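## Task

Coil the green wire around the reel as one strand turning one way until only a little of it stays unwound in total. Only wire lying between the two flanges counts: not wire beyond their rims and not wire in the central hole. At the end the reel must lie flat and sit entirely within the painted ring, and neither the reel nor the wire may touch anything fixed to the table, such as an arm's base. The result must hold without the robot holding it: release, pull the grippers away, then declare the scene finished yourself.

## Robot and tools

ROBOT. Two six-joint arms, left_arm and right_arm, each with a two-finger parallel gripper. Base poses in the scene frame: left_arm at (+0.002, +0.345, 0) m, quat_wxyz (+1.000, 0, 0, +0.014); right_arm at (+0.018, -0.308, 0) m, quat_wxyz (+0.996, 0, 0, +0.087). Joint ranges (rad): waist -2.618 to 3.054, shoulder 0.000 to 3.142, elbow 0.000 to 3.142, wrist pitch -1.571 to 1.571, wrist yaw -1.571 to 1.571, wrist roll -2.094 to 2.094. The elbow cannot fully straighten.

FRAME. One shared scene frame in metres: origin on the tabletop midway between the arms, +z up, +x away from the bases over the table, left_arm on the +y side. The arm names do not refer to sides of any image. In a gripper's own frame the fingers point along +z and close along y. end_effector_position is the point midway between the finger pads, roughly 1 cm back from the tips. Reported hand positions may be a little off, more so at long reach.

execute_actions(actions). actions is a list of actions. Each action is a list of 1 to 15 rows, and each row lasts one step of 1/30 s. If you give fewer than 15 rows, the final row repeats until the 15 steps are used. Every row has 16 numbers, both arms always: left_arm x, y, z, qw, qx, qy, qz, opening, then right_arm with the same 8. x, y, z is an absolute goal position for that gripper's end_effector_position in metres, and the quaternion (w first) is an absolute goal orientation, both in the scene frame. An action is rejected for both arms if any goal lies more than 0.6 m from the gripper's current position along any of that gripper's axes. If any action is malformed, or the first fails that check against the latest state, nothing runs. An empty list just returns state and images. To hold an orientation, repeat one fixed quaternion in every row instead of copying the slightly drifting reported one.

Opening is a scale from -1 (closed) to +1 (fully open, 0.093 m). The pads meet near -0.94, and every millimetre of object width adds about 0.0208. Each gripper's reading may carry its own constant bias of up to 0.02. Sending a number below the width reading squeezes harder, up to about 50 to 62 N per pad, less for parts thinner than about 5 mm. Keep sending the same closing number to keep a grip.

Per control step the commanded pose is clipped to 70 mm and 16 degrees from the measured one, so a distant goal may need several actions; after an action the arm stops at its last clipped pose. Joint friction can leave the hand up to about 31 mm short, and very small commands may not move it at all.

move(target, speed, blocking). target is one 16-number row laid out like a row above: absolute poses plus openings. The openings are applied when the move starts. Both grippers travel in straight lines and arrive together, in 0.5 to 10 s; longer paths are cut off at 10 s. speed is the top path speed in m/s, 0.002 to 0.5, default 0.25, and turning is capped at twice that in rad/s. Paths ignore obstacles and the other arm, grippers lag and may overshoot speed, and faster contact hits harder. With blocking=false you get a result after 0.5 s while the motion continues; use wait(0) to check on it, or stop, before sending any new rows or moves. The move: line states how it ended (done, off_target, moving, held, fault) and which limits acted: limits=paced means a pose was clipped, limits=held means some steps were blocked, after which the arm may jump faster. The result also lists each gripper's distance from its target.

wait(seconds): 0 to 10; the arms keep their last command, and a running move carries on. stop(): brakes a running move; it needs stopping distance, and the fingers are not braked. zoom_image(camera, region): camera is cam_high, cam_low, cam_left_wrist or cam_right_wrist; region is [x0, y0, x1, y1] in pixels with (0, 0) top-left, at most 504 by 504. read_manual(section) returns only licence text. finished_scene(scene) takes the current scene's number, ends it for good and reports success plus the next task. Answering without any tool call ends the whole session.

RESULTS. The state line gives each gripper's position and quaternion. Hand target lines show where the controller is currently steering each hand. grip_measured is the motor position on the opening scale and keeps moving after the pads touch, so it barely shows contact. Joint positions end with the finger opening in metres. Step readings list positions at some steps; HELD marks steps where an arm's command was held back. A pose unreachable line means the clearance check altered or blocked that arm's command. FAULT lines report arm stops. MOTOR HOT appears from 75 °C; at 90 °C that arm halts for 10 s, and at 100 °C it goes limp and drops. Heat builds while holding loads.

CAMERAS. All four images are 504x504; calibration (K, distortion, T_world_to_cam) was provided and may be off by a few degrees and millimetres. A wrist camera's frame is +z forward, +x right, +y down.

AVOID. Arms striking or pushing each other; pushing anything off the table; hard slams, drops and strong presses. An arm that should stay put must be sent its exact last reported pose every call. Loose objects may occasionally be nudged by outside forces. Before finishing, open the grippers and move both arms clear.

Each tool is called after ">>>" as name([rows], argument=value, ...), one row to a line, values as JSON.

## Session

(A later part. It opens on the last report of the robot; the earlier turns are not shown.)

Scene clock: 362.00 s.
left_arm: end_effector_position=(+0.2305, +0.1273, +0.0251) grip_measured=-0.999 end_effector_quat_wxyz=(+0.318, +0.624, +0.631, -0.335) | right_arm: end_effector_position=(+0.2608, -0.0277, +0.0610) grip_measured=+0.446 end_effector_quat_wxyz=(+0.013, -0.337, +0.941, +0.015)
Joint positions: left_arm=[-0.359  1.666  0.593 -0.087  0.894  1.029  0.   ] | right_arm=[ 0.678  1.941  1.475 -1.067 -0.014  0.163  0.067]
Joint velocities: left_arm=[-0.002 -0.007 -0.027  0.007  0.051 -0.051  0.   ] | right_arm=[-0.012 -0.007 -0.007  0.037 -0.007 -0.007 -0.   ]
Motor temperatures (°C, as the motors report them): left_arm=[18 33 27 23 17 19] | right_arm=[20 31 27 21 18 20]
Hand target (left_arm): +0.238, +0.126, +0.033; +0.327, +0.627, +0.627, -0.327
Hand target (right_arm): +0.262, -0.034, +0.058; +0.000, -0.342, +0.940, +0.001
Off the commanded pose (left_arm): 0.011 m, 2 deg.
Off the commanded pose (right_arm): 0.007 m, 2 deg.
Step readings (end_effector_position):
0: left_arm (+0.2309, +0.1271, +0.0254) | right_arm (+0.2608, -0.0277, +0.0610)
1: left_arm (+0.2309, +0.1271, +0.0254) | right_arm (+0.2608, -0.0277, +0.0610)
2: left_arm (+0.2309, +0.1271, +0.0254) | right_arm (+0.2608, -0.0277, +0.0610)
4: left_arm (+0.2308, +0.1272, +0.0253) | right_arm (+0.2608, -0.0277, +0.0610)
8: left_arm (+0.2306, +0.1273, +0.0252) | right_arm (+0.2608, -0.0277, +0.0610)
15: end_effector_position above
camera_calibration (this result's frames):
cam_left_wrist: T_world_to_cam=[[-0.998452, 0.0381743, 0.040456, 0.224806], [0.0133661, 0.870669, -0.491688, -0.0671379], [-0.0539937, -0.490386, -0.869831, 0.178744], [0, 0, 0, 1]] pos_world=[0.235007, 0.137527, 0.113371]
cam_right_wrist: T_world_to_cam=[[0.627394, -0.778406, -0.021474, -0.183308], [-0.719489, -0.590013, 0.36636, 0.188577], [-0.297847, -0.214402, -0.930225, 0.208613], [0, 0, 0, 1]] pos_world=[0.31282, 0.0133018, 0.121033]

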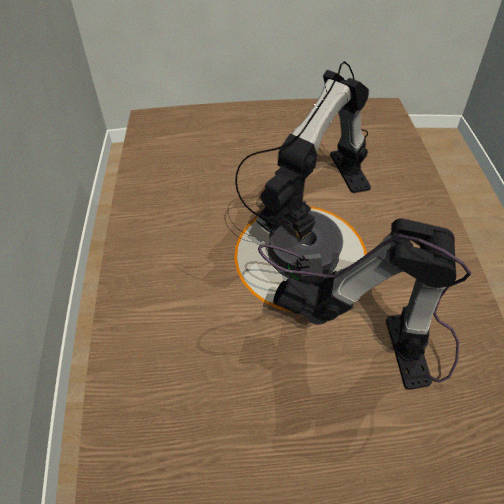

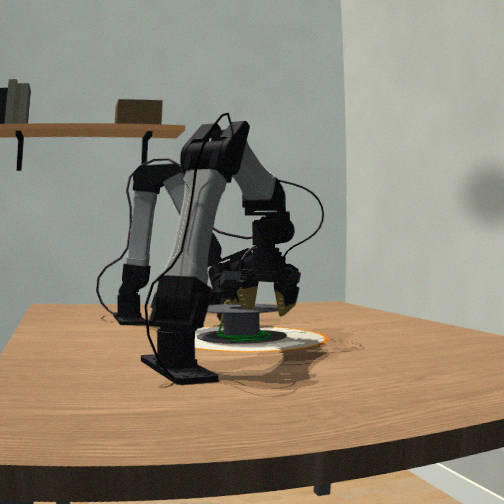

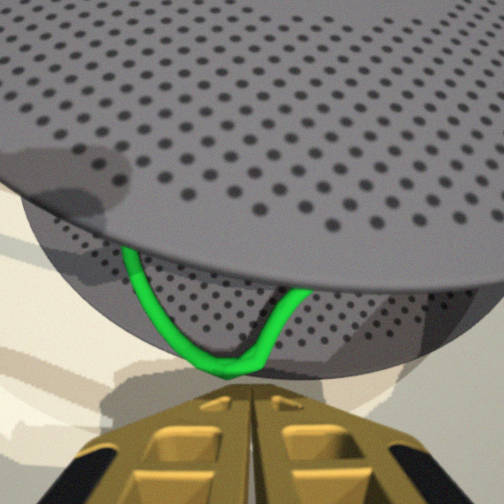

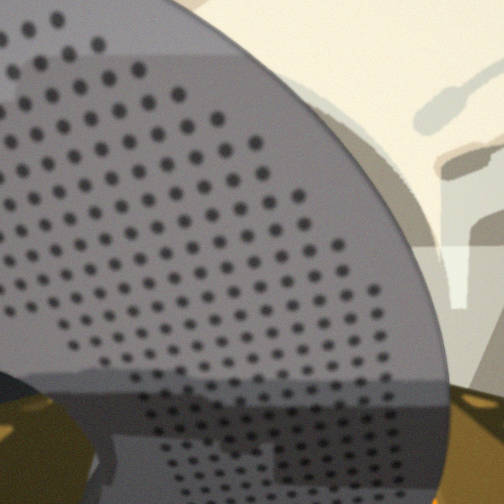

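>>> execute_actions([
  [[0.240,0.126,0.035,0.3265,0.6272,0.6272,-0.3265,-1,0.2624,-0.0341,0.058,0,-0.342,0.9397,0,0.2],[0.241,0.126,0.037,0.3265,0.6272,0.6272,-0.3265,-1,0.2624,-0.0341,0.058,0,-0.342,0.9397,0,0.2],[0.242,0.126,0.039,0.3265,0.6272,0.6272,-0.3265,-1,0.2624,-0.0341,0.058,0,-0.342,0.9397,0,0.2]],
])

Scene clock: 362.83 s.
left_arm: end_effector_position=(+0.2356, +0.1255, +0.0305) grip_measured=-0.999 end_effector_quat_wxyz=(+0.317, +0.625, +0.630, -0.335) | right_arm: end_effector_position=(+0.2608, -0.0277, +0.0610) grip_measured=+0.446 end_effector_quat_wxyz=(+0.013, -0.337, +0.941, +0.015)
Joint positions: left_arm=[-0.359  1.666  0.625 -0.123  0.894  1.033  0.   ] | right_arm=[ 0.678  1.941  1.475 -1.067 -0.014  0.163  0.067]
Joint velocities: left_arm=[-0.002 -0.017 -0.012 -0.022  0.022 -0.037  0.   ] | right_arm=[ 0.002  0.007 -0.012 -0.051  0.037 -0.037  0.   ]
Motor temperatures (°C, as the motors report them): left_arm=[18 33 27 23 17 19] | right_arm=[20 31 27 21 18 20]
Hand target (left_arm): +0.242, +0.126, +0.039; +0.327, +0.627, +0.627, -0.326
Hand target (right_arm): +0.262, -0.034, +0.058; +0.000, -0.342, +0.940, +0.001
Off the commanded pose (left_arm): 0.011 m, 2 deg.
Off the commanded pose (right_arm): 0.007 m, 2 deg.
Step readings (end_effector_position):
0: left_arm (+0.2304, +0.1273, +0.0251) | right_arm (+0.2608, -0.0277, +0.0610)
1: left_arm (+0.2306, +0.1273, +0.0254) | right_arm (+0.2608, -0.0277, +0.0610)
2: left_arm (+0.2311, +0.1271, +0.0261) | right_arm (+0.2608, -0.0277, +0.0610)
4: left_arm (+0.2339, +0.1261, +0.0286) | right_arm (+0.2608, -0.0277, +0.0610)
8: left_arm (+0.2370, +0.1251, +0.0311) | right_arm (+0.2608, -0.0277, +0.0610)
15: end_effector_position above
camera_calibration (this result's frames):
cam_left_wrist: T_world_to_cam=[[-0.998361, 0.0403198, 0.0406219, 0.229457], [0.0152133, 0.871152, -0.490778, -0.0635697], [-0.0551759, -0.489355, -0.870337, 0.18298], [0, 0, 0, 1]] pos_world=[0.240144, 0.135669, 0.118735]
cam_right_wrist: T_world_to_cam=[[0.627394, -0.778406, -0.021474, -0.183308], [-0.719489, -0.590013, 0.36636, 0.188577], [-0.297847, -0.214402, -0.930225, 0.208613], [0, 0, 0, 1]] pos_world=[0.31282, 0.0133018, 0.121033]

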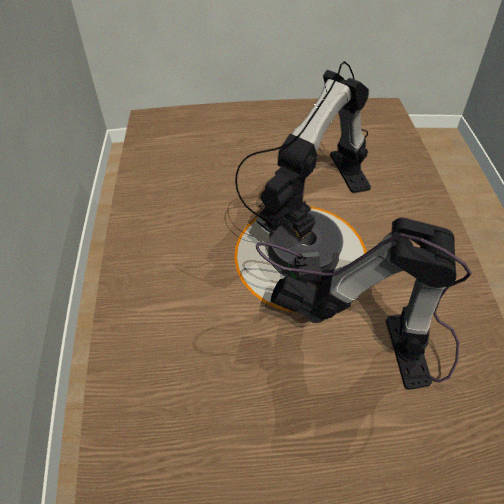

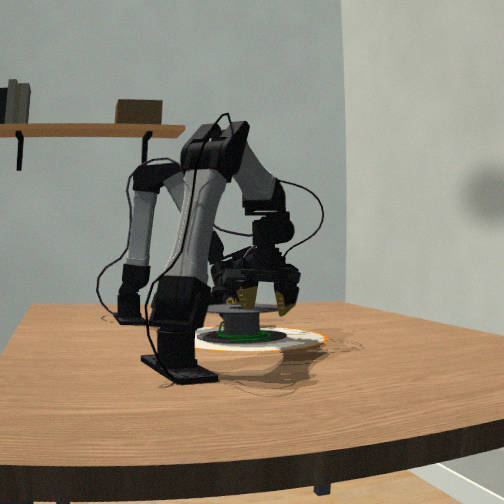

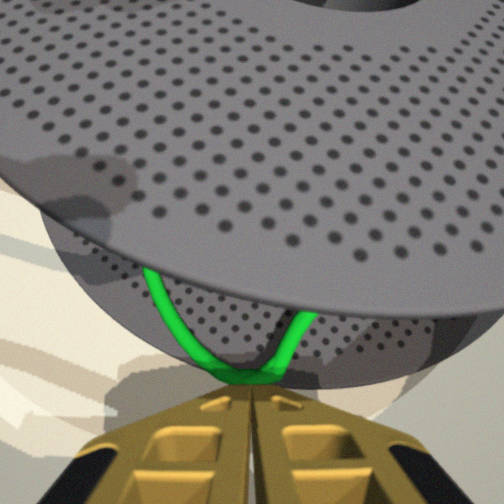

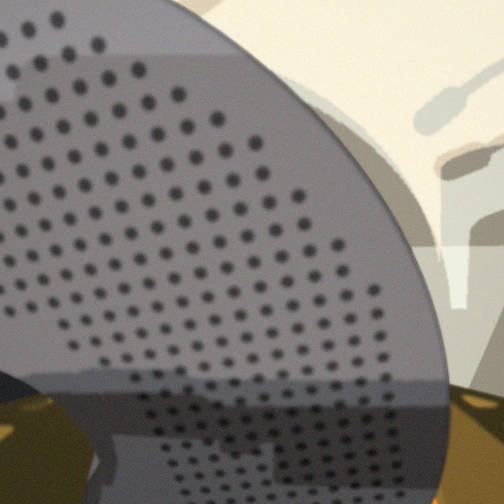

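>>> execute_actions([
  [[0.241,0.123,0.038,0.3265,0.6272,0.6272,-0.3265,-1,0.2624,-0.0341,0.058,0,-0.342,0.9397,0,0.2],[0.241,0.120,0.037,0.3265,0.6272,0.6272,-0.3265,-1,0.2624,-0.0341,0.058,0,-0.342,0.9397,0,0.2],[0.241,0.117,0.036,0.3265,0.6272,0.6272,-0.3265,-1,0.2624,-0.0341,0.058,0,-0.342,0.9397,0,0.2],[0.241,0.114,0.036,0.3265,0.6272,0.6272,-0.3265,-1,0.2624,-0.0341,0.058,0,-0.342,0.9397,0,0.2],[0.241,0.111,0.036,0.3265,0.6272,0.6272,-0.3265,-1,0.2624,-0.0341,0.058,0,-0.342,0.9397,0,0.2],[0.241,0.108,0.036,0.3265,0.6272,0.6272,-0.3265,-1,0.2624,-0.0341,0.058,0,-0.342,0.9397,0,0.2]],
])

Scene clock: 364.17 s.
left_arm: end_effector_position=(+0.2327, +0.1119, +0.0317) grip_measured=-0.999 end_effector_quat_wxyz=(+0.313, +0.625, +0.631, -0.337) | right_arm: end_effector_position=(+0.2608, -0.0277, +0.0610) grip_measured=+0.446 end_effector_quat_wxyz=(+0.013, -0.337, +0.941, +0.015)
Joint positions: left_arm=[-0.413  1.666  0.625 -0.074  0.873  0.96   0.   ] | right_arm=[ 0.678  1.941  1.475 -1.067 -0.014  0.163  0.067]
Joint velocities: left_arm=[-0.002  0.002  0.022  0.125 -0.007 -0.051  0.   ] | right_arm=[ 0.007  0.012 -0.002  0.007  0.022  0.037 -0.   ]
Motor temperatures (°C, as the motors report them): left_arm=[18 33 27 23 17 19] | right_arm=[20 31 27 21 18 20]
Hand target (left_arm): +0.240, +0.108, +0.036; +0.326, +0.627, +0.627, -0.327
Hand target (right_arm): +0.262, -0.034, +0.058; +0.000, -0.342, +0.940, +0.001
Off the commanded pose (left_arm): 0.010 m, 2 deg.
Off the commanded pose (right_arm): 0.007 m, 2 deg.
Step readings (end_effector_position):
0: left_arm (+0.2352, +0.1257, +0.0303) | right_arm (+0.2608, -0.0277, +0.0610)
1: left_arm (+0.2352, +0.1257, +0.0303) | right_arm (+0.2608, -0.0277, +0.0610)
2: left_arm (+0.2350, +0.1255, +0.0302) | right_arm (+0.2608, -0.0277, +0.0610)
4: left_arm (+0.2341, +0.1231, +0.0302) | right_arm (+0.2608, -0.0277, +0.0610)
8: left_arm (+0.2303, +0.1138, +0.0310) | right_arm (+0.2608, -0.0277, +0.0610)
15: end_effector_position above
camera_calibration (this result's frames):
cam_left_wrist: T_world_to_cam=[[-0.997909, 0.043232, 0.0480429, 0.226462], [0.0142751, 0.872421, -0.488547, -0.0510588], [-0.0630344, -0.486839, -0.871214, 0.178739], [0, 0, 0, 1]] pos_world=[0.237984, 0.121772, 0.119896]
cam_right_wrist: T_world_to_cam=[[0.627394, -0.778406, -0.021474, -0.183308], [-0.719489, -0.590013, 0.36636, 0.188577], [-0.297847, -0.214402, -0.930225, 0.208613], [0, 0, 0, 1]] pos_world=[0.31282, 0.0133018, 0.121033]

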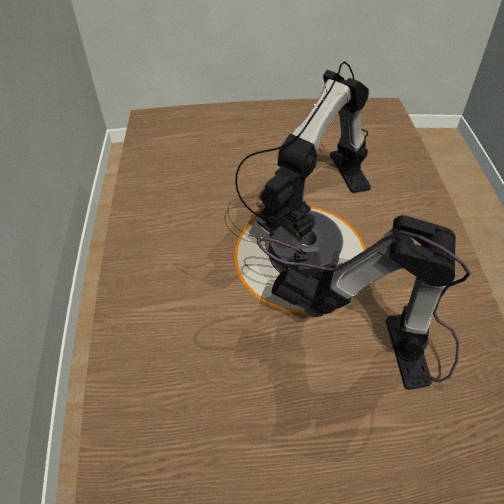

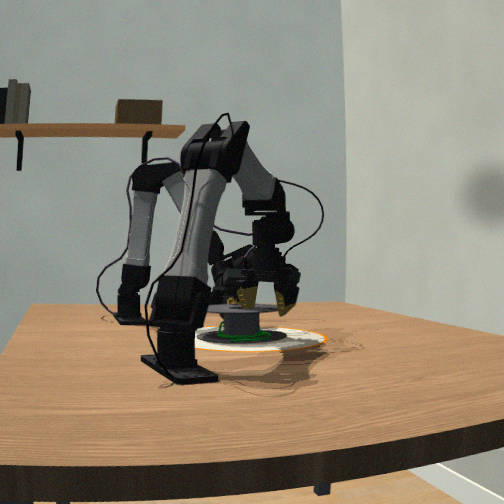

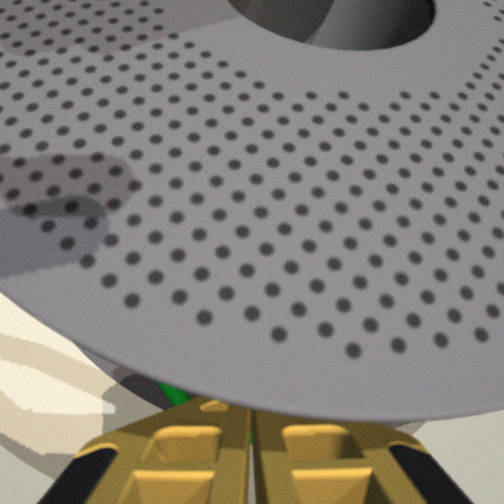

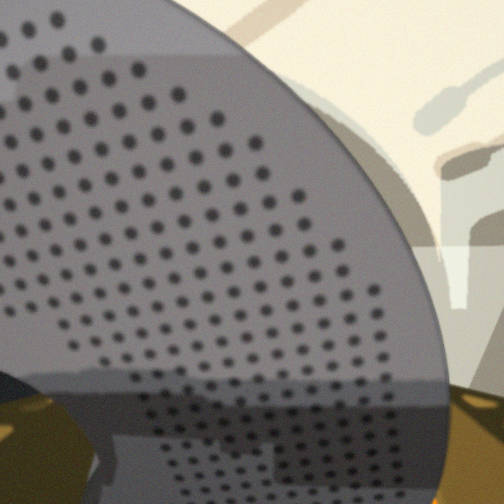

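>>> execute_actions([
  [[0.240,0.112,0.037,0.3265,0.6272,0.6272,-0.3265,-1,0.2624,-0.0341,0.058,0,-0.342,0.9397,0,0.2],[0.240,0.118,0.038,0.3265,0.6272,0.6272,-0.3265,-1,0.2624,-0.0341,0.058,0,-0.342,0.9397,0,0.2],[0.240,0.124,0.038,0.3265,0.6272,0.6272,-0.3265,-1,0.2624,-0.0341,0.058,0,-0.342,0.9397,0,0.2],[0.240,0.130,0.038,0.3265,0.6272,0.6272,-0.3265,-1,0.2624,-0.0341,0.058,0,-0.342,0.9397,0,0.2],[0.240,0.136,0.038,0.3265,0.6272,0.6272,-0.3265,-1,0.2624,-0.0341,0.058,0,-0.342,0.9397,0,0.2],[0.240,0.140,0.038,0.3265,0.6272,0.6272,-0.3265,-1,0.2624,-0.0341,0.058,0,-0.342,0.9397,0,0.2]],
])

Scene clock: 365.33 s.
left_arm: end_effector_position=(+0.2398, +0.1401, +0.0272) grip_measured=-0.999 end_effector_quat_wxyz=(+0.317, +0.622, +0.638, -0.325) | right_arm: end_effector_position=(+0.2608, -0.0277, +0.0610) grip_measured=+0.446 end_effector_quat_wxyz=(+0.013, -0.337, +0.941, +0.015)
Joint positions: left_arm=[-0.307  1.666  0.625 -0.166  0.891  1.09   0.   ] | right_arm=[ 0.678  1.941  1.475 -1.067 -0.014  0.163  0.067]
Joint velocities: left_arm=[-0.002 -0.002 -0.012 -0.081  0.022  0.095  0.   ] | right_arm=[ 0.007  0.007 -0.002 -0.051 -0.022  0.081 -0.001]
Motor temperatures (°C, as the motors report them): left_arm=[18 33 27 23 17 19] | right_arm=[20 31 28 20 18 20]
Hand target (left_arm): +0.241, +0.139, +0.038; +0.328, +0.627, +0.627, -0.326
Hand target (right_arm): +0.262, -0.034, +0.058; +0.000, -0.342, +0.940, +0.001
Off the commanded pose (left_arm): 0.011 m, 2 deg.
Off the commanded pose (right_arm): 0.007 m, 2 deg.
Step readings (end_effector_position):
0: left_arm (+0.2338, +0.1118, +0.0317) | right_arm (+0.2608, -0.0277, +0.0610)
1: left_arm (+0.2338, +0.1118, +0.0317) | right_arm (+0.2608, -0.0277, +0.0610)
2: left_arm (+0.2342, +0.1124, +0.0316) | right_arm (+0.2608, -0.0277, +0.0610)
4: left_arm (+0.2371, +0.1177, +0.0312) | right_arm (+0.2608, -0.0277, +0.0610)
8: left_arm (+0.2454, +0.1361, +0.0291) | right_arm (+0.2608, -0.0277, +0.0610)
15: end_effector_position above
camera_calibration (this result's frames):
cam_left_wrist: T_world_to_cam=[[-0.999168, 0.0201519, 0.035462, 0.236401], [0.000778847, 0.878692, -0.477388, -0.0759063], [-0.0407804, -0.476963, -0.877977, 0.182481], [0, 0, 0, 1]] pos_world=[0.243705, 0.148971, 0.115594]
cam_right_wrist: T_world_to_cam=[[0.627394, -0.778406, -0.021474, -0.183308], [-0.719489, -0.590013, 0.36636, 0.188577], [-0.297847, -0.214402, -0.930225, 0.208613], [0, 0, 0, 1]] pos_world=[0.31282, 0.0133018, 0.121033]

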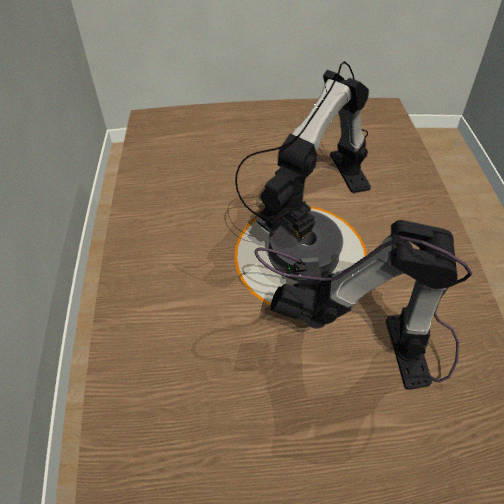

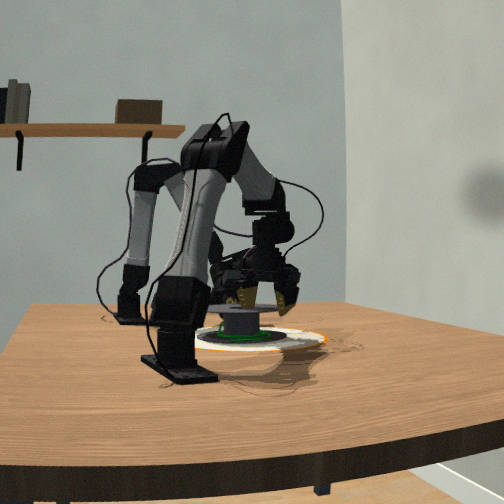

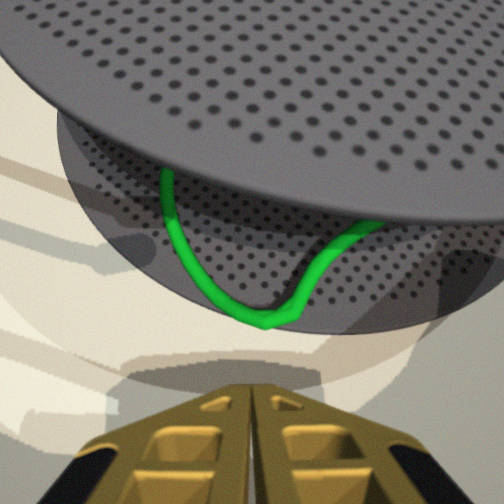

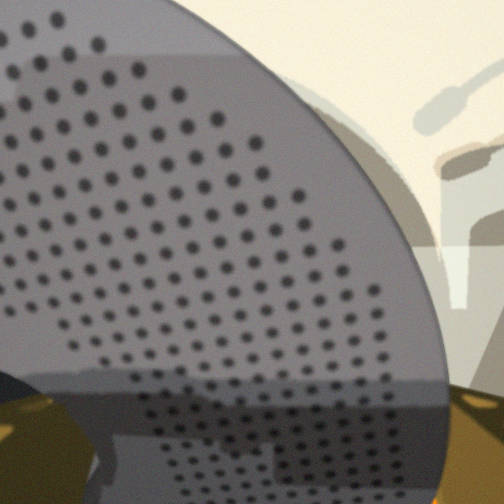

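>>> execute_actions([
  [[0.241,0.138,0.030,0.3265,0.6272,0.6272,-0.3265,-1,0.2624,-0.0341,0.058,0,-0.342,0.9397,0,0.2],[0.241,0.136,0.024,0.3265,0.6272,0.6272,-0.3265,-1,0.2624,-0.0341,0.058,0,-0.342,0.9397,0,0.2],[0.241,0.134,0.020,0.3265,0.6272,0.6272,-0.3265,-1,0.2624,-0.0341,0.058,0,-0.342,0.9397,0,0.2],[0.241,0.132,0.018,0.3265,0.6272,0.6272,-0.3265,-1,0.2624,-0.0341,0.058,0,-0.342,0.9397,0,0.2],[0.241,0.130,0.017,0.3265,0.6272,0.6272,-0.3265,-1,0.2624,-0.0341,0.058,0,-0.342,0.9397,0,0.2]],
])

Scene clock: 366.77 s.
left_arm: end_effector_position=(+0.2455, +0.1311, +0.0247) grip_measured=-0.999 end_effector_quat_wxyz=(+0.332, +0.629, +0.625, -0.322) | right_arm: end_effector_position=(+0.2608, -0.0277, +0.0610) grip_measured=+0.446 end_effector_quat_wxyz=(+0.013, -0.337, +0.941, +0.015)
Joint positions: left_arm=[-0.33   1.698  0.625 -0.082  0.894  1.072  0.   ] | right_arm=[ 0.678  1.941  1.475 -1.067 -0.014  0.163  0.067]
Joint velocities: left_arm=[ 0.012 -0.017  0.017  0.168 -0.037 -0.037  0.   ] | right_arm=[-0.007  0.017 -0.017 -0.022 -0.037 -0.007  0.   ]
Motor temperatures (°C, as the motors report them): left_arm=[18 33 27 23 17 19] | right_arm=[20 31 28 20 18 20]
Hand target (left_arm): +0.241, +0.130, +0.017; +0.326, +0.628, +0.627, -0.327
Hand target (right_arm): +0.262, -0.034, +0.058; +0.000, -0.342, +0.940, +0.001
Off the commanded pose (left_arm): 0.009 m, 1 deg.
Off the commanded pose (right_arm): 0.007 m, 2 deg.
Step readings (end_effector_position):
0: left_arm (+0.2373, +0.1405, +0.0267) | right_arm (+0.2608, -0.0277, +0.0610)
1: left_arm (+0.2374, +0.1405, +0.0267) | right_arm (+0.2608, -0.0277, +0.0610)
2: left_arm (+0.2380, +0.1403, +0.0269) | right_arm (+0.2608, -0.0277, +0.0610)
4: left_arm (+0.2406, +0.1385, +0.0266) | right_arm (+0.2608, -0.0277, +0.0610)
8: left_arm (+0.2417, +0.1330, +0.0235) | right_arm (+0.2608, -0.0277, +0.0610)
15: end_effector_position above
camera_calibration (this result's frames):
cam_left_wrist: T_world_to_cam=[[-0.999411, 0.0343241, -0.000331368, 0.241489], [0.0300358, 0.869796, -0.492497, -0.0748123], [-0.0166163, -0.492216, -0.870314, 0.172171], [0, 0, 0, 1]] pos_world=[0.246454, 0.141528, 0.113078]
cam_right_wrist: T_world_to_cam=[[0.627394, -0.778406, -0.021474, -0.183308], [-0.719489, -0.590013, 0.36636, 0.188577], [-0.297847, -0.214402, -0.930225, 0.208613], [0, 0, 0, 1]] pos_world=[0.31282, 0.0133018, 0.121033]

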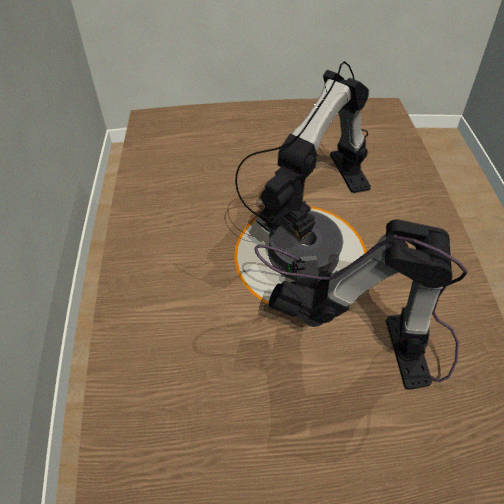

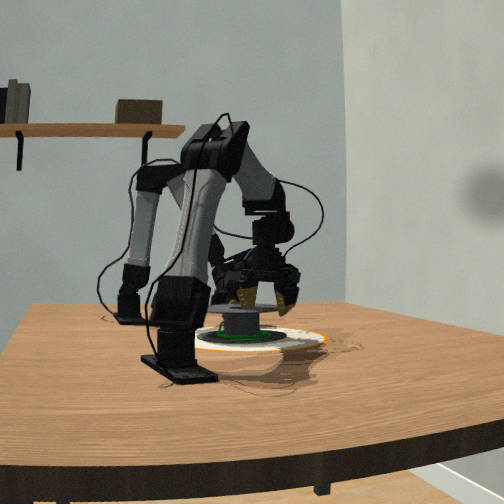

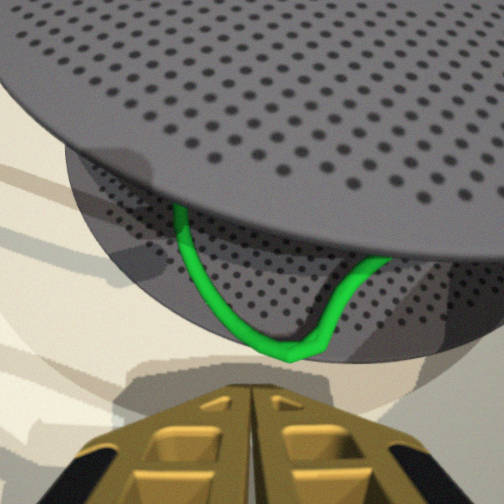

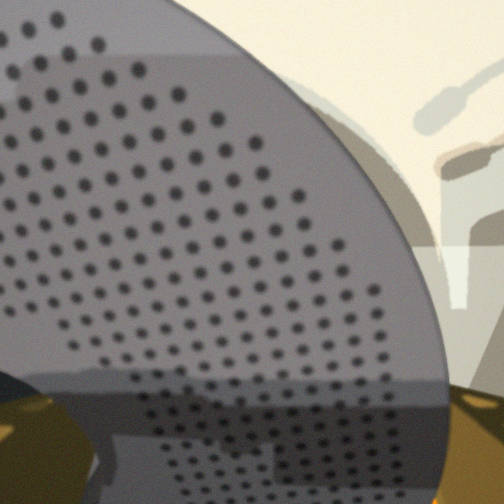

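>>> execute_actions([
  [[0.239,0.130,0.016,0.3265,0.6272,0.6272,-0.3265,-1,0.2624,-0.0341,0.058,0,-0.342,0.9397,0,0.2],[0.237,0.130,0.015,0.3265,0.6272,0.6272,-0.3265,-1,0.2624,-0.0341,0.058,0,-0.342,0.9397,0,0.2],[0.235,0.130,0.015,0.3265,0.6272,0.6272,-0.3265,-1,0.2624,-0.0341,0.058,0,-0.342,0.9397,0,0.2],[0.233,0.129,0.015,0.3265,0.6272,0.6272,-0.3265,-1,0.2624,-0.0341,0.058,0,-0.342,0.9397,0,0.2]],
])

Scene clock: 367.70 s.
left_arm: end_effector_position=(+0.2348, +0.1305, +0.0176) grip_measured=-0.999 end_effector_quat_wxyz=(+0.325, +0.626, +0.628, -0.328) | right_arm: end_effector_position=(+0.2608, -0.0277, +0.0610) grip_measured=+0.446 end_effector_quat_wxyz=(+0.013, -0.337, +0.941, +0.015)
Joint positions: left_arm=[-0.343  1.698  0.583 -0.04   0.894  1.049  0.   ] | right_arm=[ 0.678  1.941  1.475 -1.067 -0.014  0.163  0.067]
Joint velocities: left_arm=[ 0.012  0.007  0.012  0.037 -0.037 -0.007  0.   ] | right_arm=[-0.002  0.002  0.002 -0.066 -0.066  0.066 -0.   ]
Motor temperatures (°C, as the motors report them): left_arm=[18 33 27 23 17 19] | right_arm=[20 31 28 20 18 20]
Hand target (left_arm): +0.233, +0.129, +0.015; +0.326, +0.627, +0.627, -0.327
Hand target (right_arm): +0.262, -0.034, +0.058; +0.000, -0.342, +0.940, +0.001
Off the commanded pose (left_arm): 0.004 m, 0 deg.
Off the commanded pose (right_arm): 0.007 m, 2 deg.
Step readings (end_effector_position):
0: left_arm (+0.2467, +0.1308, +0.0253) | right_arm (+0.2608, -0.0277, +0.0610)
1: left_arm (+0.2464, +0.1308, +0.0250) | right_arm (+0.2608, -0.0277, +0.0610)
2: left_arm (+0.2459, +0.1310, +0.0244) | right_arm (+0.2608, -0.0277, +0.0610)
4: left_arm (+0.2419, +0.1314, +0.0215) | right_arm (+0.2608, -0.0277, +0.0610)
8: left_arm (+0.2335, +0.1311, +0.0170) | right_arm (+0.2608, -0.0277, +0.0610)
15: end_effector_position above
camera_calibration (this result's frames):
cam_left_wrist: T_world_to_cam=[[-0.999219, 0.0345659, 0.0191508, 0.230385], [0.0206449, 0.869861, -0.492865, -0.0752227], [-0.0336949, -0.492085, -0.869895, 0.169439], [0, 0, 0, 1]] pos_world=[0.237467, 0.140848, 0.105907]
cam_right_wrist: T_world_to_cam=[[0.627394, -0.778406, -0.021474, -0.183308], [-0.719489, -0.590013, 0.36636, 0.188577], [-0.297847, -0.214402, -0.930225, 0.208613], [0, 0, 0, 1]] pos_world=[0.31282, 0.0133018, 0.121033]

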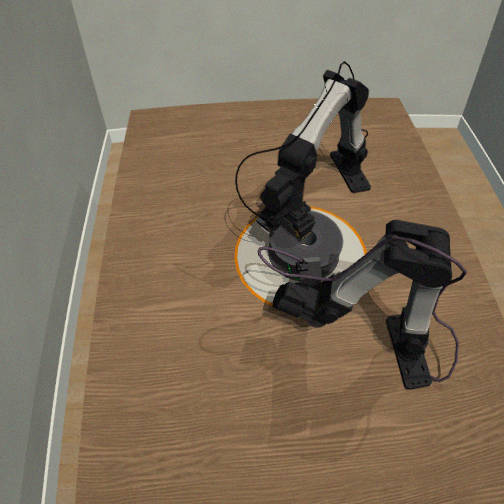

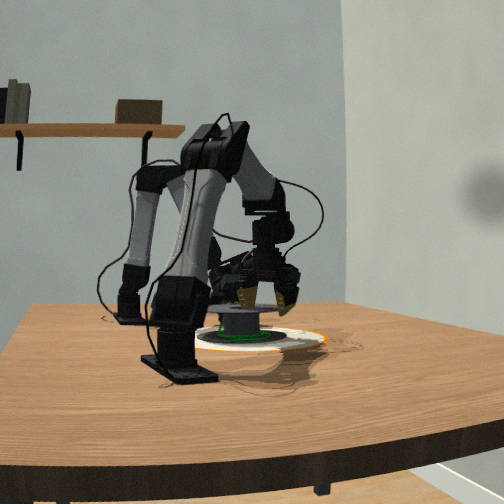

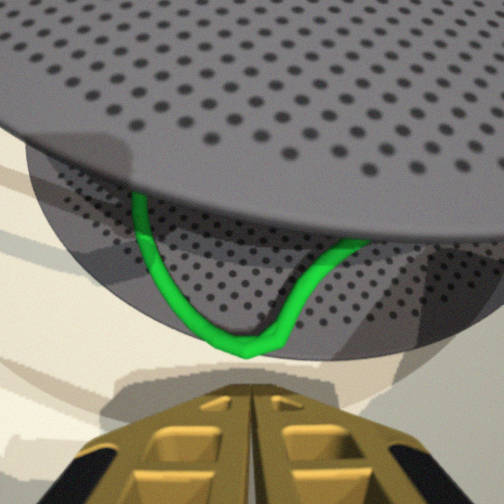

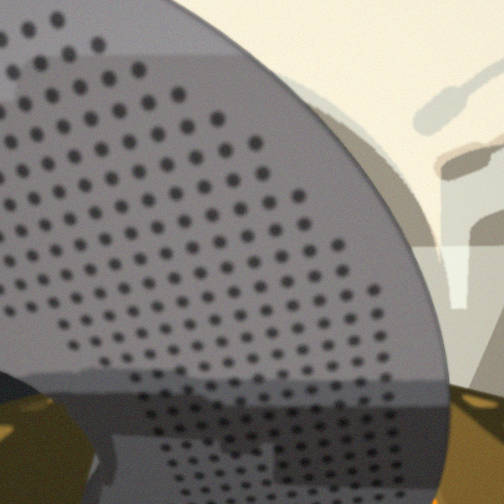

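>>> execute_actions([
  [[0.235,0.127,0.016,0.3265,0.6272,0.6272,-0.3265,-1,0.2624,-0.0341,0.058,0,-0.342,0.9397,0,0.2],[0.237,0.124,0.017,0.3265,0.6272,0.6272,-0.3265,-1,0.2624,-0.0341,0.058,0,-0.342,0.9397,0,0.2],[0.238,0.121,0.017,0.3265,0.6272,0.6272,-0.3265,-1,0.2624,-0.0341,0.058,0,-0.342,0.9397,0,0.2],[0.239,0.118,0.017,0.3265,0.6272,0.6272,-0.3265,-1,0.2624,-0.0341,0.058,0,-0.342,0.9397,0,0.2],[0.239,0.116,0.017,0.3265,0.6272,0.6272,-0.3265,-1,0.2624,-0.0341,0.058,0,-0.342,0.9397,0,0.2]],
])

Scene clock: 368.87 s.
left_arm: end_effector_position=(+0.2322, +0.1196, +0.0191) grip_measured=-0.999 end_effector_quat_wxyz=(+0.323, +0.626, +0.628, -0.332) | right_arm: end_effector_position=(+0.2608, -0.0277, +0.0610) grip_measured=+0.446 end_effector_quat_wxyz=(+0.013, -0.337, +0.941, +0.015)
Joint positions: left_arm=[-0.386  1.698  0.583 -0.003  0.883  0.993  0.   ] | right_arm=[ 0.678  1.941  1.475 -1.067 -0.014  0.163  0.067]
Joint velocities: left_arm=[-0.007  0.007 -0.012  0.037  0.037 -0.022  0.   ] | right_arm=[ 0.012 -0.012  0.017 -0.051 -0.007 -0.037 -0.   ]
Motor temperatures (°C, as the motors report them): left_arm=[18 33 27 23 17 19] | right_arm=[20 31 28 20 18 20]
Hand target (left_arm): +0.239, +0.116, +0.017; +0.326, +0.627, +0.627, -0.327
Hand target (right_arm): +0.262, -0.034, +0.058; +0.000, -0.342, +0.940, +0.001
Off the commanded pose (left_arm): 0.008 m, 1 deg.
Off the commanded pose (right_arm): 0.007 m, 2 deg.
Step readings (end_effector_position):
0: left_arm (+0.2354, +0.1303, +0.0179) | right_arm (+0.2608, -0.0277, +0.0610)
1: left_arm (+0.2353, +0.1302, +0.0179) | right_arm (+0.2608, -0.0277, +0.0610)
2: left_arm (+0.2350, +0.1296, +0.0179) | right_arm (+0.2608, -0.0277, +0.0610)
4: left_arm (+0.2333, +0.1265, +0.0180) | right_arm (+0.2608, -0.0277, +0.0610)
8: left_arm (+0.2303, +0.1201, +0.0187) | right_arm (+0.2608, -0.0277, +0.0610)
15: end_effector_position above
camera_calibration (this result's frames):
cam_left_wrist: T_world_to_cam=[[-0.998831, 0.0398026, 0.0274435, 0.227231], [0.0210076, 0.868565, -0.49513, -0.0648487], [-0.0435439, -0.493974, -0.868385, 0.167776], [0, 0, 0, 1]] pos_world=[0.235633, 0.130158, 0.10735]
cam_right_wrist: T_world_to_cam=[[0.627394, -0.778406, -0.021474, -0.183308], [-0.719489, -0.590013, 0.36636, 0.188577], [-0.297847, -0.214402, -0.930225, 0.208613], [0, 0, 0, 1]] pos_world=[0.31282, 0.0133018, 0.121033]

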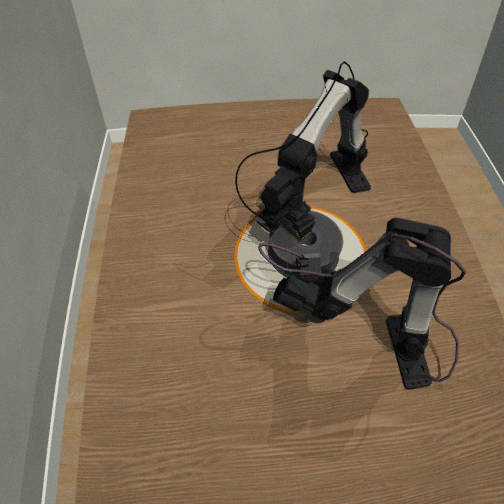

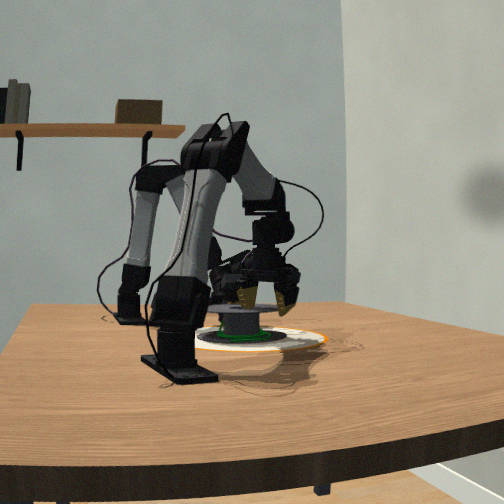

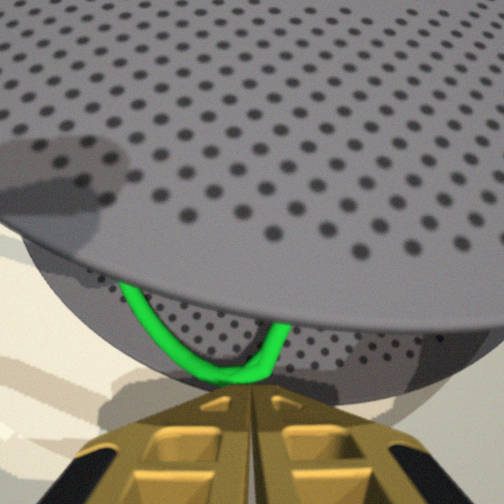

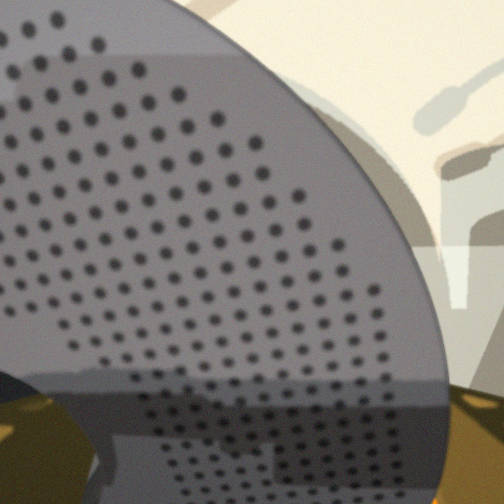

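>>> execute_actions([
  [[0.240,0.115,0.018,0.3265,0.6272,0.6272,-0.3265,-1,0.2624,-0.0341,0.058,0,-0.342,0.9397,0,0.2],[0.240,0.113,0.018,0.3265,0.6272,0.6272,-0.3265,-1,0.2624,-0.0341,0.058,0,-0.342,0.9397,0,0.2],[0.240,0.111,0.019,0.3265,0.6272,0.6272,-0.3265,-1,0.2624,-0.0341,0.058,0,-0.342,0.9397,0,0.2],[0.240,0.109,0.019,0.3265,0.6272,0.6272,-0.3265,-1,0.2624,-0.0341,0.058,0,-0.342,0.9397,0,0.2],[0.240,0.107,0.019,0.3265,0.6272,0.6272,-0.3265,-1,0.2624,-0.0341,0.058,0,-0.342,0.9397,0,0.2],[0.240,0.105,0.019,0.3265,0.6272,0.6272,-0.3265,-1,0.2624,-0.0341,0.058,0,-0.342,0.9397,0,0.2]],
])

Scene clock: 369.97 s.
left_arm: end_effector_position=(+0.2303, +0.1103, +0.0198) grip_measured=-0.999 end_effector_quat_wxyz=(+0.320, +0.625, +0.629, -0.333) | right_arm: end_effector_position=(+0.2605, -0.0280, +0.0609) grip_measured=+0.446 end_effector_quat_wxyz=(+0.012, -0.338, +0.941, +0.015)
Joint positions: left_arm=[-0.423  1.698  0.583  0.031  0.865  0.941  0.   ] | right_arm=[ 0.678  1.941  1.475 -1.069 -0.014  0.163  0.067]
Joint velocities: left_arm=[ 0.002 -0.012  0.002 -0.007 -0.081  0.007  0.   ] | right_arm=[-0.012 -0.007  0.002  0.051 -0.007  0.007 -0.001]
Motor temperatures (°C, as the motors report them): left_arm=[18 32 27 23 17 19] | right_arm=[20 31 28 20 18 20]
Hand target (left_arm): +0.239, +0.105, +0.019; +0.326, +0.627, +0.627, -0.326
Hand target (right_arm): +0.262, -0.034, +0.058; +0.000, -0.342, +0.940, +0.001
Off the commanded pose (left_arm): 0.011 m, 1 deg.
Off the commanded pose (right_arm): 0.007 m, 2 deg.
Step readings (end_effector_position):
0: left_arm (+0.2327, +0.1195, +0.0192) | right_arm (+0.2608, -0.0277, +0.0610)
1: left_arm (+0.2327, +0.1195, +0.0191) | right_arm (+0.2608, -0.0277, +0.0610)
2: left_arm (+0.2327, +0.1193, +0.0191) | right_arm (+0.2608, -0.0277, +0.0610)
4: left_arm (+0.2318, +0.1175, +0.0190) | right_arm (+0.2608, -0.0277, +0.0610)
8: left_arm (+0.2289, +0.1114, +0.0194) | right_arm (+0.2605, -0.0279, +0.0609)
15: end_effector_position above
camera_calibration (this result's frames):
cam_left_wrist: T_world_to_cam=[[-0.998669, 0.0398981, 0.0327007, 0.22551], [0.0186358, 0.870114, -0.492497, -0.0561129], [-0.0481031, -0.491232, -0.869699, 0.16451], [0, 0, 0, 1]] pos_world=[0.234169, 0.12064, 0.108064]
cam_right_wrist: T_world_to_cam=[[0.627965, -0.777945, -0.0214963, -0.183459], [-0.718475, -0.590133, 0.368154, 0.187772], [-0.299089, -0.215743, -0.929516, 0.20867], [0, 0, 0, 1]] pos_world=[0.312526, 0.0131086, 0.12089]

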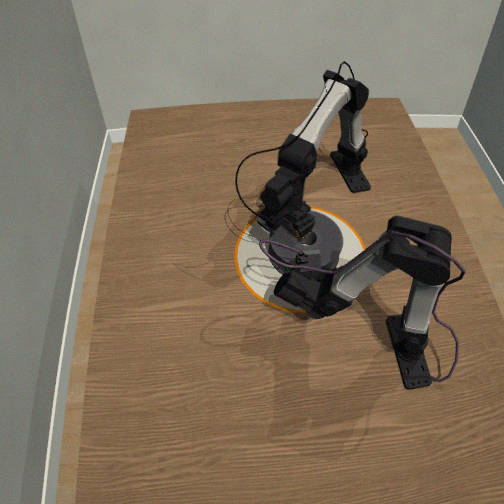

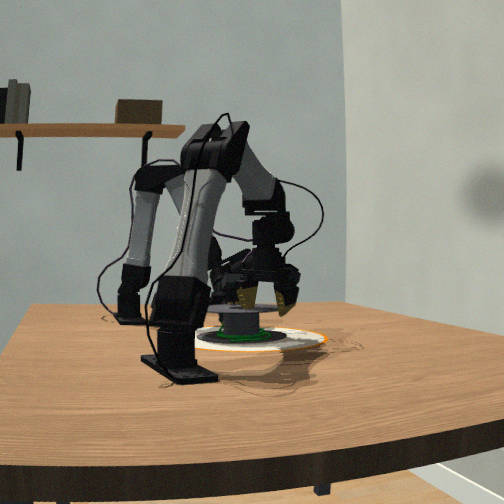

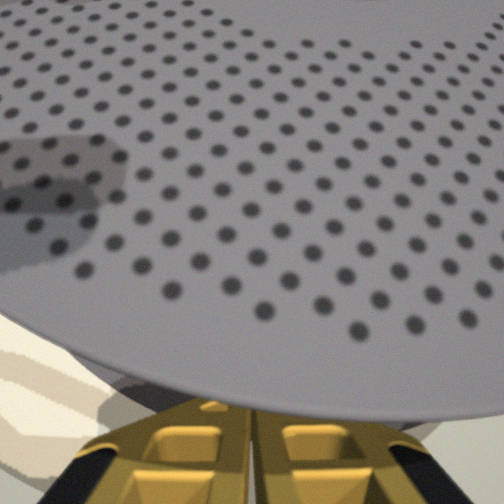

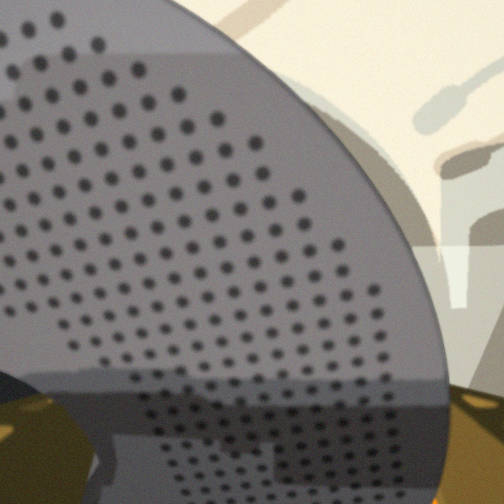

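>>> execute_actions([
  [[0.238,0.112,0.020,0.3265,0.6272,0.6272,-0.3265,-1,0.2624,-0.0341,0.058,0,-0.342,0.9397,0,0.2],[0.238,0.118,0.022,0.3265,0.6272,0.6272,-0.3265,-1,0.2624,-0.0341,0.058,0,-0.342,0.9397,0,0.2],[0.238,0.124,0.024,0.3265,0.6272,0.6272,-0.3265,-1,0.2624,-0.0341,0.058,0,-0.342,0.9397,0,0.2],[0.238,0.130,0.026,0.3265,0.6272,0.6272,-0.3265,-1,0.2624,-0.0341,0.058,0,-0.342,0.9397,0,0.2],[0.238,0.136,0.028,0.3265,0.6272,0.6272,-0.3265,-1,0.2624,-0.0341,0.058,0,-0.342,0.9397,0,0.2],[0.238,0.142,0.032,0.3265,0.6272,0.6272,-0.3265,-1,0.2624,-0.0341,0.058,0,-0.342,0.9397,0,0.2],[0.238,0.148,0.036,0.3265,0.6272,0.6272,-0.3265,-1,0.2624,-0.0341,0.058,0,-0.342,0.9397,0,0.2]],
])

Scene clock: 371.20 s.
left_arm: end_effector_position=(+0.2389, +0.1474, +0.0266) grip_measured=-0.999 end_effector_quat_wxyz=(+0.324, +0.620, +0.638, -0.322) | right_arm: end_effector_position=(+0.2605, -0.0280, +0.0609) grip_measured=+0.446 end_effector_quat_wxyz=(+0.012, -0.338, +0.941, +0.015)
Joint positions: left_arm=[-0.28   1.654  0.605 -0.166  0.9    1.118  0.   ] | right_arm=[ 0.678  1.941  1.475 -1.069 -0.014  0.163  0.067]
Joint velocities: left_arm=[ 0.002 -0.012  0.032 -0.198  0.081  0.212  0.   ] | right_arm=[-0.007 -0.017  0.017  0.066  0.051  0.051 -0.   ]
Motor temperatures (°C, as the motors report them): left_arm=[18 32 27 23 17 19] | right_arm=[20 31 28 20 18 20]
Hand target (left_arm): +0.239, +0.147, +0.036; +0.329, +0.626, +0.628, -0.326
Hand target (right_arm): +0.262, -0.034, +0.058; +0.000, -0.342, +0.940, +0.001
Off the commanded pose (left_arm): 0.010 m, 2 deg.
Off the commanded pose (right_arm): 0.007 m, 2 deg.
Step readings (end_effector_position):
0: left_arm (+0.2308, +0.1103, +0.0199) | right_arm (+0.2605, -0.0280, +0.0609)
1: left_arm (+0.2309, +0.1104, +0.0199) | right_arm (+0.2605, -0.0280, +0.0609)
2: left_arm (+0.2315, +0.1114, +0.0197) | right_arm (+0.2605, -0.0280, +0.0609)
4: left_arm (+0.2343, +0.1180, +0.0188) | right_arm (+0.2605, -0.0280, +0.0609)
8: left_arm (+0.2409, +0.1405, +0.0203) | right_arm (+0.2605, -0.0280, +0.0609)
15: end_effector_position above
camera_calibration (this result's frames):
cam_left_wrist: T_world_to_cam=[[-0.999672, 0.0124576, 0.0223717, 0.236991], [0.000122886, 0.876003, -0.482305, -0.0819294], [-0.0256061, -0.482144, -0.875717, 0.182465], [0, 0, 0, 1]] pos_world=[0.241596, 0.156792, 0.11497]
cam_right_wrist: T_world_to_cam=[[0.627965, -0.777945, -0.0214963, -0.183459], [-0.718475, -0.590133, 0.368154, 0.187772], [-0.299089, -0.215743, -0.929516, 0.20867], [0, 0, 0, 1]] pos_world=[0.312526, 0.0131086, 0.12089]

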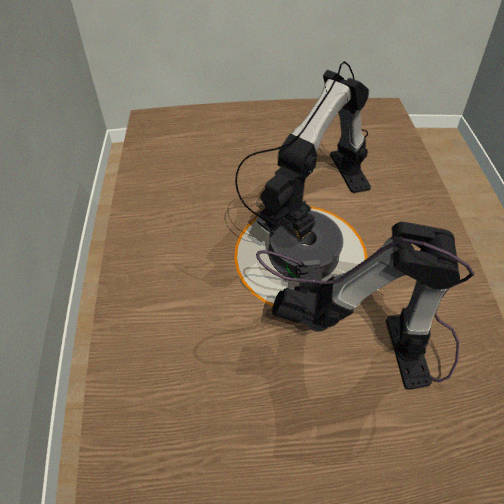

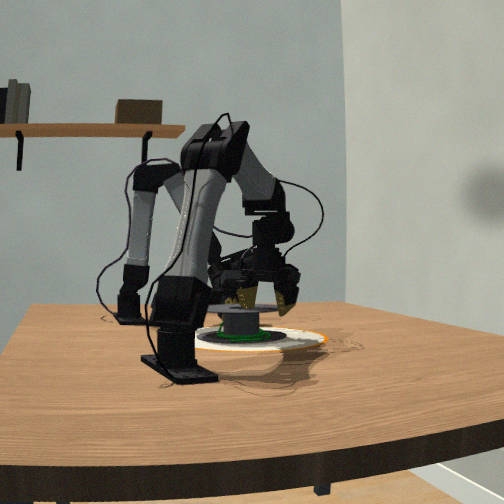

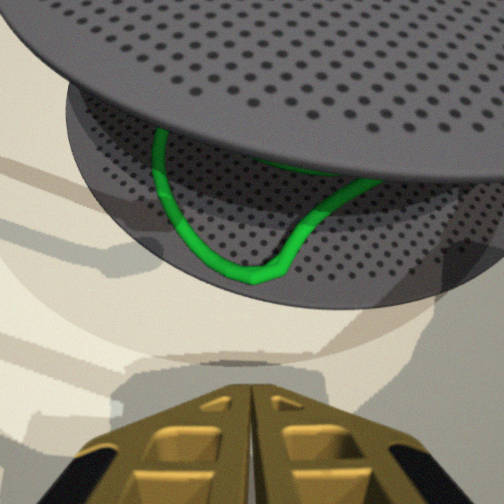

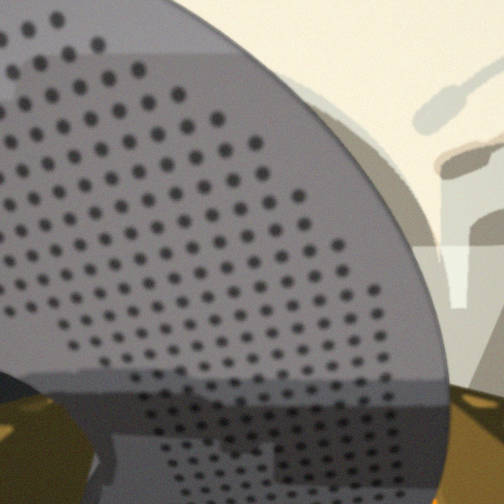

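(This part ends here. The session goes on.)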